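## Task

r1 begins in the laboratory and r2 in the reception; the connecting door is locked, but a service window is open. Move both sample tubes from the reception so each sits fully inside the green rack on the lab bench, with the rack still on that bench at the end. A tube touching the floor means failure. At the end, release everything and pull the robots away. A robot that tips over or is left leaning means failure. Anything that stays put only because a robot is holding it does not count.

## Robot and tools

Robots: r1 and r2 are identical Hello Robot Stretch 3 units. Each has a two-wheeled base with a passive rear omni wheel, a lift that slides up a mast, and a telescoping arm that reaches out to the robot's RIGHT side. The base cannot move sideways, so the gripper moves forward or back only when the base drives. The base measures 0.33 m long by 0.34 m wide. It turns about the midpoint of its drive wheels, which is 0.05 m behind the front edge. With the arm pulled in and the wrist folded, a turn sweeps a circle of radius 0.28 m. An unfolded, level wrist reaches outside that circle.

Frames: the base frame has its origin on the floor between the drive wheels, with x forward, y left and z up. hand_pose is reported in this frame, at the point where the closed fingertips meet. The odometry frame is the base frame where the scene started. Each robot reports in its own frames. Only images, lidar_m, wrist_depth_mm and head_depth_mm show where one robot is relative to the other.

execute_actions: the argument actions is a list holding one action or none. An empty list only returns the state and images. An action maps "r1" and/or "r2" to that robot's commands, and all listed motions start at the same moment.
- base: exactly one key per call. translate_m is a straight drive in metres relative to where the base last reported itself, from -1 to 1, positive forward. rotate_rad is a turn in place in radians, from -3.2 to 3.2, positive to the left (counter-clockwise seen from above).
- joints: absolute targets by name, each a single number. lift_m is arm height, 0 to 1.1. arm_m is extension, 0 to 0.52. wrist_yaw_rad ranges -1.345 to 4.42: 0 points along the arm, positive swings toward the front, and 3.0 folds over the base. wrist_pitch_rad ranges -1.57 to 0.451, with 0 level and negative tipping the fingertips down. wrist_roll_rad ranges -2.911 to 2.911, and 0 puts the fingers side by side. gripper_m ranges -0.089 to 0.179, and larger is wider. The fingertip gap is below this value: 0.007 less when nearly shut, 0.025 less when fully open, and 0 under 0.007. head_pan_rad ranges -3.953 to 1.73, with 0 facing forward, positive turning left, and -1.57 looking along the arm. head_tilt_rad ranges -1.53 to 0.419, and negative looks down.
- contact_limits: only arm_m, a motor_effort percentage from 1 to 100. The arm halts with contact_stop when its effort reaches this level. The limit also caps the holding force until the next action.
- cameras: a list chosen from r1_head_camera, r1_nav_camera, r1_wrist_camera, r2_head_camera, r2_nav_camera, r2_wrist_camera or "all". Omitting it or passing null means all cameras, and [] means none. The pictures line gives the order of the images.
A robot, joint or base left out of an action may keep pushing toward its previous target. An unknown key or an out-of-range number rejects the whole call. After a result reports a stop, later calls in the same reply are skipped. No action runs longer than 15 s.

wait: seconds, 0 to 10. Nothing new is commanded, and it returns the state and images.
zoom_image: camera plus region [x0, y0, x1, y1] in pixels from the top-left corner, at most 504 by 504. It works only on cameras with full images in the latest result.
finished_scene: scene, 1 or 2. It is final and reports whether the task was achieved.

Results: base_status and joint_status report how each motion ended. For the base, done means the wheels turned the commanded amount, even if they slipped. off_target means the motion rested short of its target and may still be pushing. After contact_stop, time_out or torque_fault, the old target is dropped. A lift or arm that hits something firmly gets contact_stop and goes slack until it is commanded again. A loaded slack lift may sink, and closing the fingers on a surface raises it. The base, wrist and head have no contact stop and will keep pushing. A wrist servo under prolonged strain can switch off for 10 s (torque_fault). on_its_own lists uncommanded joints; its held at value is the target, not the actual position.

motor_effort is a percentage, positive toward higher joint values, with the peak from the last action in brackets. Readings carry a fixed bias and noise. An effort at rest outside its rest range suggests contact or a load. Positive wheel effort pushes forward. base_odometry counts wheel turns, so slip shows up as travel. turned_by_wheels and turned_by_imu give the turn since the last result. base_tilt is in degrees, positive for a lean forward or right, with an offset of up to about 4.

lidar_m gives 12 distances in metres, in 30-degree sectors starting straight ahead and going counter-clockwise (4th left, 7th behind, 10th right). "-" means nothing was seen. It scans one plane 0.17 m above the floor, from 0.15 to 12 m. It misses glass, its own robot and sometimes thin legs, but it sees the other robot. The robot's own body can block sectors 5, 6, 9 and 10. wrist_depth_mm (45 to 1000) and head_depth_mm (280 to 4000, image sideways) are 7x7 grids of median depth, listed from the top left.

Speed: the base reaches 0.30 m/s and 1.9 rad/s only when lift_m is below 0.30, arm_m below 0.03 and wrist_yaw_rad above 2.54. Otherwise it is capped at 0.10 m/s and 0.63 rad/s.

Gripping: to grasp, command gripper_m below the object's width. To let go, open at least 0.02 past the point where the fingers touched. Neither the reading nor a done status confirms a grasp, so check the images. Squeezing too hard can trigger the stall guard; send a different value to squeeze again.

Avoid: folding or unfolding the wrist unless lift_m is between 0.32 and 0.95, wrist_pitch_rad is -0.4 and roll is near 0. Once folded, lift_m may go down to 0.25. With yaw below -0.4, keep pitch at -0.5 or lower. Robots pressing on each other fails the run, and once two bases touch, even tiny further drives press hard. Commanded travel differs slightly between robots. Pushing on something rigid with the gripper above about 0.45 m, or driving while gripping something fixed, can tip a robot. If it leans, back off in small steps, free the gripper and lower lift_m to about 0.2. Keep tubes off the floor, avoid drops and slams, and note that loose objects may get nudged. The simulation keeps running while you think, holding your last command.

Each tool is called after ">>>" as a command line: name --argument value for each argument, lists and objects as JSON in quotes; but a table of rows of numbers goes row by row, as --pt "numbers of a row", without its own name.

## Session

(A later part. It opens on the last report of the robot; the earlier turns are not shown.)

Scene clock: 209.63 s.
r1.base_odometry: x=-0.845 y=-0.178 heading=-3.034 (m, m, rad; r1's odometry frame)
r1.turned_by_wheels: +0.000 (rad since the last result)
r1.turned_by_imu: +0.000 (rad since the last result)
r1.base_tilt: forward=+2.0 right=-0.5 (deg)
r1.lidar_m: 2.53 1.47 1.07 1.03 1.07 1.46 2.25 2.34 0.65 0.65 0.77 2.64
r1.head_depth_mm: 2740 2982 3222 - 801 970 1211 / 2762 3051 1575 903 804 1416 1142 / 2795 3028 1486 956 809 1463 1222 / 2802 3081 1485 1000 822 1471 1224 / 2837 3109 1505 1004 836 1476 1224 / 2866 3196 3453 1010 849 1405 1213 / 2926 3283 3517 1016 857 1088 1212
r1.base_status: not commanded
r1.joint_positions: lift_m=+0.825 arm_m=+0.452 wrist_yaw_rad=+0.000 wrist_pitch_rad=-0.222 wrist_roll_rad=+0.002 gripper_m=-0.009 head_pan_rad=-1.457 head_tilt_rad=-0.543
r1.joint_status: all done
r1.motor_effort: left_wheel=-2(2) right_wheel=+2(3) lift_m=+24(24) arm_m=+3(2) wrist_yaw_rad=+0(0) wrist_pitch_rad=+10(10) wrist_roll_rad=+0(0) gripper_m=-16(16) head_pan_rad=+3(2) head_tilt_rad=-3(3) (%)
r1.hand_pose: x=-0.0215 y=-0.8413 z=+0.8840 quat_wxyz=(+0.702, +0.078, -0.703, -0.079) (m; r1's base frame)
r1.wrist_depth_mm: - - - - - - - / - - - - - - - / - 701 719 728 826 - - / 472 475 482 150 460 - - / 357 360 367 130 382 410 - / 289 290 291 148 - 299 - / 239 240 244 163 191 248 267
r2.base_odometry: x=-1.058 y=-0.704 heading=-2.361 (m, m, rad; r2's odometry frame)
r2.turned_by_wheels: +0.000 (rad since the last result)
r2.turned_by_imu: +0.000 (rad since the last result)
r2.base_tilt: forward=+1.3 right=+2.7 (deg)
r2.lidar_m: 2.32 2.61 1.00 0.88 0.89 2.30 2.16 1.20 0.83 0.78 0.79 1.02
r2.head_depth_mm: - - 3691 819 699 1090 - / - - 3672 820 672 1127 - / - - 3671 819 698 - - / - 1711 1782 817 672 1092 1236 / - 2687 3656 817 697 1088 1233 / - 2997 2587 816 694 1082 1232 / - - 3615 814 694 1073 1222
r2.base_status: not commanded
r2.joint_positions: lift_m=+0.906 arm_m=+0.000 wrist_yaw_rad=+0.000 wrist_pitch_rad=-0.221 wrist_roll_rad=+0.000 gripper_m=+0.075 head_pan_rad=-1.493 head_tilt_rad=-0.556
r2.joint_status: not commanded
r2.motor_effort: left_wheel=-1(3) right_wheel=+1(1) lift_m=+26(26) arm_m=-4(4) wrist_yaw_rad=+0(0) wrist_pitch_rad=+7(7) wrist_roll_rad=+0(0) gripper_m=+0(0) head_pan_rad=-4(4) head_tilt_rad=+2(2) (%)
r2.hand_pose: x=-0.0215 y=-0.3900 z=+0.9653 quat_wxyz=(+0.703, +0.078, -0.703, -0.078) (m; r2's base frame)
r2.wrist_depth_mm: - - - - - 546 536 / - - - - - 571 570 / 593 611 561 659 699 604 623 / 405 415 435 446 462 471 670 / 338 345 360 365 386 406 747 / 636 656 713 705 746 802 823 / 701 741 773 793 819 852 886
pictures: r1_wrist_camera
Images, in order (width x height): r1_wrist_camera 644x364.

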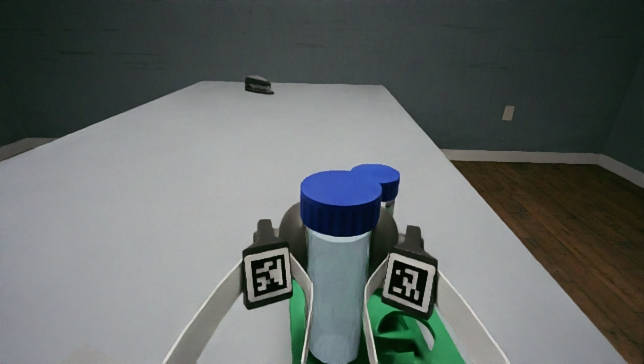

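The tube is entering without resistance; lowering fully.

>>> execute_actions --actions '[{"r1":{"joints":{"lift_m":0.797}}}]' --cameras '["r1_wrist_camera"]'

Scene clock: 210.80 s.
r1.base_odometry: x=-0.845 y=-0.178 heading=-3.034 (m, m, rad; r1's odometry frame)
r1.turned_by_wheels: +0.000 (rad since the last result)
r1.turned_by_imu: +0.000 (rad since the last result)
r1.base_tilt: forward=+2.0 right=-0.5 (deg)
r1.lidar_m: 2.53 1.47 1.07 1.03 1.07 1.46 2.25 2.33 0.65 0.65 0.77 2.63
r1.head_depth_mm: 2742 3008 3236 2529 - 933 1214 / 2762 3054 1468 - 804 1425 1139 / 2802 3014 1478 974 806 1466 1221 / 2821 3112 1490 1000 819 1472 1226 / 2845 3166 1505 1003 835 1468 1226 / 2872 3218 3474 1015 849 1404 1211 / 2962 3292 3485 1013 856 1087 1206
r1.base_status: not commanded
r1.joint_positions: lift_m=+0.797 arm_m=+0.452 wrist_yaw_rad=+0.000 wrist_pitch_rad=-0.222 wrist_roll_rad=+0.002 gripper_m=-0.009 head_pan_rad=-1.457 head_tilt_rad=-0.543
r1.joint_status: all done
r1.motor_effort: left_wheel=-2(2) right_wheel=+3(3) lift_m=+24(24) arm_m=+2(2) wrist_yaw_rad=+0(0) wrist_pitch_rad=+10(10) wrist_roll_rad=+0(0) gripper_m=-15(16) head_pan_rad=+2(3) head_tilt_rad=-3(3) (%)
r1.hand_pose: x=-0.0215 y=-0.8413 z=+0.8560 quat_wxyz=(+0.702, +0.078, -0.703, -0.079) (m; r1's base frame)
r1.wrist_depth_mm: - - - - - - - / - - - - - - - / 663 613 625 635 650 - - / 410 408 419 150 400 - - / 311 313 314 130 322 324 - / 249 250 250 147 - 258 - / 193 209 212 147 150 215 216
r2.base_odometry: x=-1.058 y=-0.704 heading=-2.361 (m, m, rad; r2's odometry frame)
r2.turned_by_wheels: +0.000 (rad since the last result)
r2.turned_by_imu: +0.000 (rad since the last result)
r2.base_tilt: forward=+1.3 right=+2.7 (deg)
r2.lidar_m: 2.32 2.61 1.00 0.88 0.89 2.29 2.16 1.21 0.83 0.78 0.79 1.02
r2.head_depth_mm: - - 3628 824 698 1095 - / - - 3674 821 673 1131 - / - - 3631 818 697 - - / - 1656 1782 817 672 1094 1245 / - 2659 3619 818 696 1090 1233 / - 2990 2606 818 695 1078 1229 / - - 3644 815 694 1075 1225
r2.base_status: not commanded
r2.joint_positions: lift_m=+0.906 arm_m=+0.000 wrist_yaw_rad=+0.000 wrist_pitch_rad=-0.221 wrist_roll_rad=+0.000 gripper_m=+0.075 head_pan_rad=-1.493 head_tilt_rad=-0.556
r2.joint_status: not commanded
r2.motor_effort: left_wheel=-3(3) right_wheel=+2(2) lift_m=+26(26) arm_m=-4(4) wrist_yaw_rad=-1(1) wrist_pitch_rad=+7(7) wrist_roll_rad=+0(0) gripper_m=+0(0) head_pan_rad=-5(4) head_tilt_rad=+2(1) (%)
r2.hand_pose: x=-0.0215 y=-0.3900 z=+0.9653 quat_wxyz=(+0.703, +0.078, -0.703, -0.078) (m; r2's base frame)
r2.wrist_depth_mm: - - - - - 543 539 / - - - - - 571 579 / 602 615 564 666 721 598 613 / 399 417 427 442 461 472 685 / 339 343 360 371 382 399 746 / 640 664 699 701 753 779 805 / 696 721 752 799 818 862 927
pictures: r1_wrist_camera
Images, in order (width x height): r1_wrist_camera 644x364.

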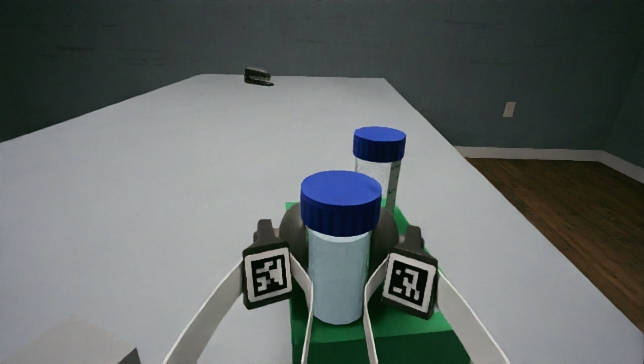

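>>> execute_actions --actions '[{"r1":{"joints":{"gripper_m":0.075}}}]' --cameras '["r1_wrist_camera"]'

>>> execute_actions --actions '[{"r1":{"joints":{"arm_m":0.25}}}]' --cameras '["r1_wrist_camera","r1_head_camera"]'

Scene clock: 212.30 s.
r1.base_odometry: x=-0.845 y=-0.178 heading=-3.034 (m, m, rad; r1's odometry frame)
r1.turned_by_wheels: +0.000 (rad since the last result)
r1.turned_by_imu: +0.000 (rad since the last result)
r1.base_tilt: forward=+1.9 right=-0.3 (deg)
r1.lidar_m: 2.53 1.47 1.07 1.03 1.07 1.46 2.25 2.33 0.65 0.65 0.76 2.64
r1.head_depth_mm: 2731 2956 3237 2499 - 935 1214 / 2779 3000 1468 - 802 1423 1140 / 2784 3076 1478 955 807 1457 1225 / 2821 3061 1486 1002 818 1471 1224 / 2839 3123 1502 1007 833 1473 1229 / 2893 3211 3408 1014 851 1404 1210 / 2930 3289 3530 1017 856 1086 1203
r1.base_status: not commanded
r1.joint_positions: lift_m=+0.797 arm_m=+0.452 wrist_yaw_rad=+0.000 wrist_pitch_rad=-0.222 wrist_roll_rad=+0.002 gripper_m=+0.075 head_pan_rad=-1.457 head_tilt_rad=-0.543
r1.joint_status: all done
r1.motor_effort: left_wheel=-2(2) right_wheel=+2(2) lift_m=+24(24) arm_m=+3(2) wrist_yaw_rad=+0(1) wrist_pitch_rad=+10(10) wrist_roll_rad=+0(0) gripper_m=+0(100) head_pan_rad=+3(3) head_tilt_rad=-3(3) (%)
r1.hand_pose: x=-0.0215 y=-0.8413 z=+0.8560 quat_wxyz=(+0.702, +0.078, -0.703, -0.079) (m; r1's base frame)
r1.wrist_depth_mm: - - - - - - - / - - - - - - - / 686 618 612 634 659 - - / 406 409 424 392 432 - - / 308 312 331 138 240 322 - / 247 253 243 150 188 257 - / 195 203 209 147 150 208 215
r2.base_odometry: x=-1.058 y=-0.704 heading=-2.361 (m, m, rad; r2's odometry frame)
r2.turned_by_wheels: +0.000 (rad since the last result)
r2.turned_by_imu: +0.000 (rad since the last result)
r2.base_tilt: forward=+1.3 right=+2.7 (deg)
r2.lidar_m: 2.32 2.61 0.99 0.88 0.89 2.30 2.16 1.20 0.83 0.78 0.79 1.02
r2.head_depth_mm: - - 3651 821 699 1091 - / - - 3676 819 673 1131 - / - - 3664 821 698 - - / - 1647 1774 819 672 1092 1240 / - 2662 3647 816 696 1089 1230 / - 2998 2612 816 696 1081 1229 / - - 3610 813 695 1075 1224
r2.base_status: not commanded
r2.joint_positions: lift_m=+0.906 arm_m=+0.000 wrist_yaw_rad=+0.000 wrist_pitch_rad=-0.221 wrist_roll_rad=+0.000 gripper_m=+0.075 head_pan_rad=-1.493 head_tilt_rad=-0.556
r2.joint_status: not commanded
r2.motor_effort: left_wheel=-2(2) right_wheel=+2(1) lift_m=+26(26) arm_m=-4(4) wrist_yaw_rad=+0(1) wrist_pitch_rad=+7(7) wrist_roll_rad=+0(0) gripper_m=+0(0) head_pan_rad=-5(5) head_tilt_rad=+2(2) (%)
r2.hand_pose: x=-0.0215 y=-0.3900 z=+0.9653 quat_wxyz=(+0.703, +0.078, -0.703, -0.078) (m; r2's base frame)
r2.wrist_depth_mm: - - - - - 540 531 / - - - - - 574 570 / 598 619 576 657 710 608 615 / 404 419 429 442 457 475 679 / 336 352 361 371 382 405 761 / 628 660 718 716 751 784 813 / 699 737 751 778 826 871 910
pictures: r1_wrist_camera
Images, in order (width x height): r1_wrist_camera 644x364.

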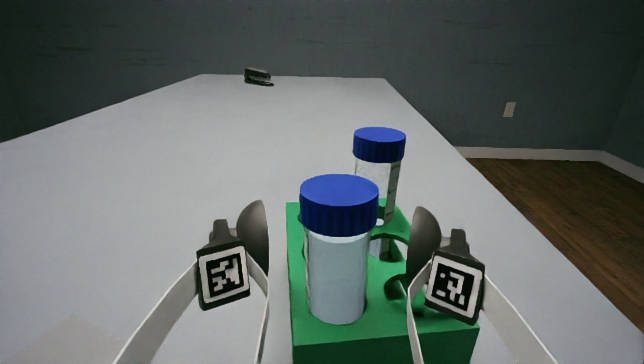

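Scene clock: 215.03 s.
r1.base_odometry: x=-0.845 y=-0.178 heading=-3.034 (m, m, rad; r1's odometry frame)
r1.turned_by_wheels: +0.000 (rad since the last result)
r1.turned_by_imu: +0.000 (rad since the last result)
r1.base_tilt: forward=+2.1 right=-0.3 (deg)
r1.lidar_m: 2.53 1.47 1.07 1.03 1.07 1.46 2.25 2.33 0.65 0.65 0.76 2.63
r1.head_depth_mm: 2741 2981 3229 1034 - 959 1184 / 2763 3068 1471 987 - 1387 1143 / 2796 3105 1478 969 810 1453 1222 / 2852 3067 1486 998 821 1474 1222 / 2857 3144 1500 1003 838 1473 1229 / 2874 3253 3388 1012 852 1400 1209 / 2953 3250 3476 1010 858 1079 1208
r1.base_status: not commanded
r1.joint_positions: lift_m=+0.797 arm_m=+0.250 wrist_yaw_rad=+0.000 wrist_pitch_rad=-0.221 wrist_roll_rad=+0.002 gripper_m=+0.075 head_pan_rad=-1.457 head_tilt_rad=-0.543
r1.joint_status: all done
r1.motor_effort: left_wheel=-2(2) right_wheel=+3(3) lift_m=+24(24) arm_m=-3(4) wrist_yaw_rad=+1(0) wrist_pitch_rad=+10(9) wrist_roll_rad=+0(0) gripper_m=+0(0) head_pan_rad=+2(2) head_tilt_rad=-3(3) (%)
r1.hand_pose: x=-0.0215 y=-0.6400 z=+0.8562 quat_wxyz=(+0.702, +0.078, -0.703, -0.079) (m; r1's base frame)
r1.wrist_depth_mm: - - - - - - - / - - - - - - - / - 604 627 401 644 - - / 412 419 426 339 402 - - / 313 312 325 319 337 327 - / 239 252 247 256 257 260 - / 209 210 212 213 215 215 217
r2.base_odometry: x=-1.058 y=-0.704 heading=-2.361 (m, m, rad; r2's odometry frame)
r2.turned_by_wheels: +0.000 (rad since the last result)
r2.turned_by_imu: +0.001 (rad since the last result)
r2.base_tilt: forward=+1.3 right=+2.7 (deg)
r2.lidar_m: 2.32 2.61 0.99 0.88 0.89 2.30 2.16 1.20 0.83 0.78 0.79 1.02
r2.head_depth_mm: - - 3637 823 699 1090 - / - - 3646 820 673 1129 - / - - 3665 819 698 - - / - 1648 1778 819 671 1089 1240 / - 2989 3671 819 696 1089 1233 / - 2982 2600 818 695 1082 1227 / - - 3639 816 696 1074 1221
r2.base_status: not commanded
r2.joint_positions: lift_m=+0.906 arm_m=+0.000 wrist_yaw_rad=+0.000 wrist_pitch_rad=-0.221 wrist_roll_rad=+0.000 gripper_m=+0.075 head_pan_rad=-1.493 head_tilt_rad=-0.556
r2.joint_status: not commanded
r2.motor_effort: left_wheel=-2(2) right_wheel=+1(2) lift_m=+26(26) arm_m=-4(4) wrist_yaw_rad=+0(1) wrist_pitch_rad=+7(7) wrist_roll_rad=+0(0) gripper_m=+0(0) head_pan_rad=-4(5) head_tilt_rad=+1(2) (%)
r2.hand_pose: x=-0.0215 y=-0.3900 z=+0.9653 quat_wxyz=(+0.703, +0.078, -0.703, -0.078) (m; r2's base frame)
r2.wrist_depth_mm: - - - - - 551 541 / - - - - - 588 574 / 591 614 566 677 712 607 617 / 402 416 437 440 463 478 669 / 338 346 361 375 383 399 740 / 641 644 705 725 770 780 803 / 698 715 748 781 816 860 917
pictures: r1_head_camera (sideways: a quarter turn clockwise sets it upright), r1_wrist_camera
Images, in order (width x height): r1_head_camera 896x504, r1_wrist_camera 644x364.

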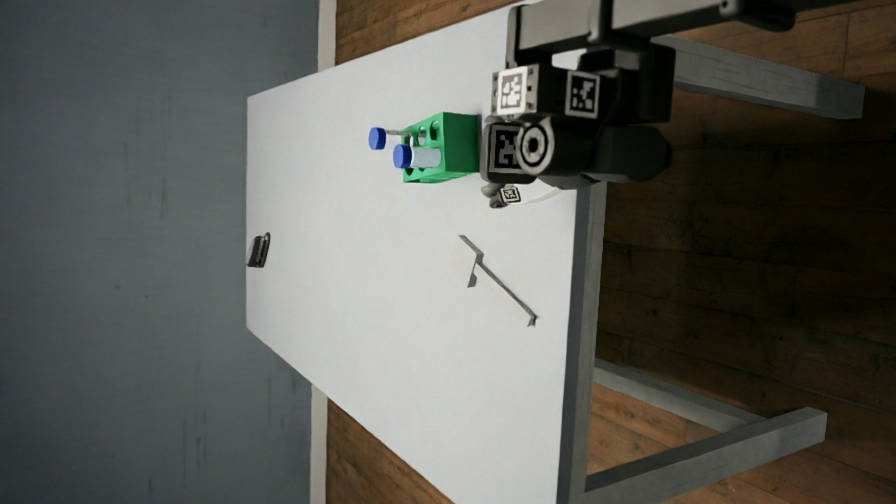

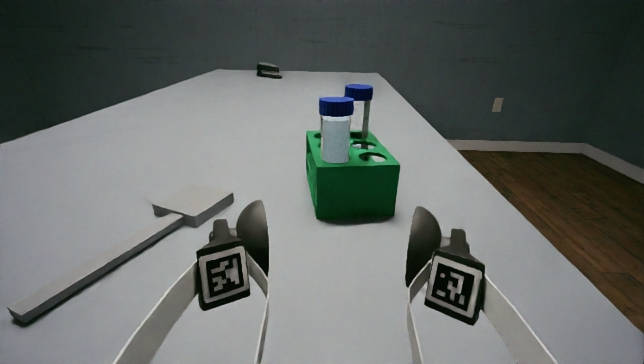

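Both tubes are seated. Retracting fully and finishing.

>>> execute_actions --actions '[{"r1":{"joints":{"arm_m":0.0,"lift_m":0.82}}}]' --cameras '["r1_wrist_camera"]'

>>> finished_scene --scene 1

Scene clock: 218.27 s.
r1.base_odometry: x=-0.845 y=-0.178 heading=-3.034 (m, m, rad; r1's odometry frame)
r1.turned_by_wheels: +0.000 (rad since the last result)
r1.turned_by_imu: +0.000 (rad since the last result)
r1.base_tilt: forward=+2.0 right=-0.4 (deg)
r1.lidar_m: 2.53 1.47 1.07 1.03 1.06 1.46 2.25 2.33 0.65 0.65 0.77 2.63
r1.head_depth_mm: 2727 2983 3257 1038 796 1340 1247 / 2711 3042 1472 944 804 1465 - / 2773 3076 1483 912 811 1493 - / 2818 3083 1493 1001 822 1474 1223 / 2854 3150 1509 1004 836 1480 1220 / 2900 3230 3398 1010 850 1398 1210 / 2911 3257 3488 1018 853 1081 1217
r1.base_status: not commanded
r1.joint_positions: lift_m=+0.820 arm_m=+0.000 wrist_yaw_rad=+0.000 wrist_pitch_rad=-0.221 wrist_roll_rad=+0.002 gripper_m=+0.075 head_pan_rad=-1.457 head_tilt_rad=-0.543
r1.joint_status: all done
r1.motor_effort: left_wheel=-1(2) right_wheel=+2(3) lift_m=+34(35) arm_m=-3(0) wrist_yaw_rad=+0(1) wrist_pitch_rad=+9(9) wrist_roll_rad=+0(0) gripper_m=+0(0) head_pan_rad=+2(3) head_tilt_rad=-3(2) (%)
r1.hand_pose: x=-0.0215 y=-0.3900 z=+0.8788 quat_wxyz=(+0.702, +0.078, -0.703, -0.078) (m; r1's base frame)
r1.wrist_depth_mm: - - - - - - - / - - - - - - - / - 694 718 598 809 - - / 467 471 475 476 482 - - / 451 449 402 407 403 - - / 542 - - - - - - / 551 - - - - - -
r2.base_odometry: x=-1.058 y=-0.704 heading=-2.361 (m, m, rad; r2's odometry frame)
r2.turned_by_wheels: +0.000 (rad since the last result)
r2.turned_by_imu: +0.001 (rad since the last result)
r2.base_tilt: forward=+1.3 right=+2.7 (deg)
r2.lidar_m: 2.32 2.61 0.99 0.88 0.88 2.30 2.16 1.20 0.83 0.78 0.79 1.02
r2.head_depth_mm: - - 3675 819 699 1092 - / - - 3692 820 672 1130 - / - - 3665 819 697 - - / - 1681 1775 819 673 1092 1240 / - 2992 3618 819 696 1085 1236 / - 2944 2590 818 696 1080 1228 / - - 3624 813 694 1074 1224
r2.base_status: not commanded
r2.joint_positions: lift_m=+0.906 arm_m=+0.000 wrist_yaw_rad=+0.000 wrist_pitch_rad=-0.221 wrist_roll_rad=+0.000 gripper_m=+0.075 head_pan_rad=-1.493 head_tilt_rad=-0.556
r2.joint_status: not commanded
r2.motor_effort: left_wheel=-2(2) right_wheel=+1(2) lift_m=+26(26) arm_m=-4(4) wrist_yaw_rad=-2(0) wrist_pitch_rad=+7(7) wrist_roll_rad=+0(0) gripper_m=+0(0) head_pan_rad=-5(5) head_tilt_rad=+2(2) (%)
r2.hand_pose: x=-0.0215 y=-0.3900 z=+0.9653 quat_wxyz=(+0.703, +0.078, -0.703, -0.078) (m; r2's base frame)
r2.wrist_depth_mm: - - - - - 555 541 / - - - - - 567 568 / 580 613 567 665 692 601 623 / 404 415 435 444 461 470 669 / 339 347 356 369 384 406 732 / 642 657 704 720 768 762 832 / 714 738 750 789 846 882 941
pictures: r1_wrist_camera
Images, in order (width x height): r1_wrist_camera 644x364.

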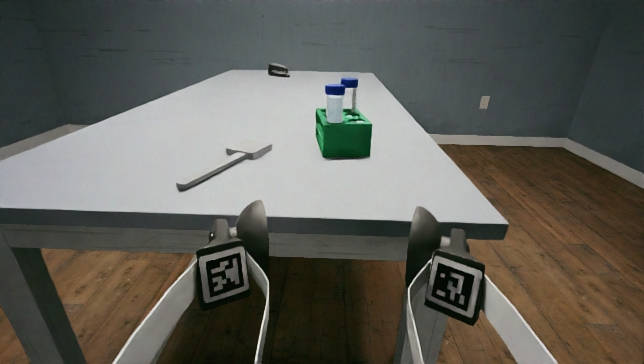

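The scene is finished: the task was done.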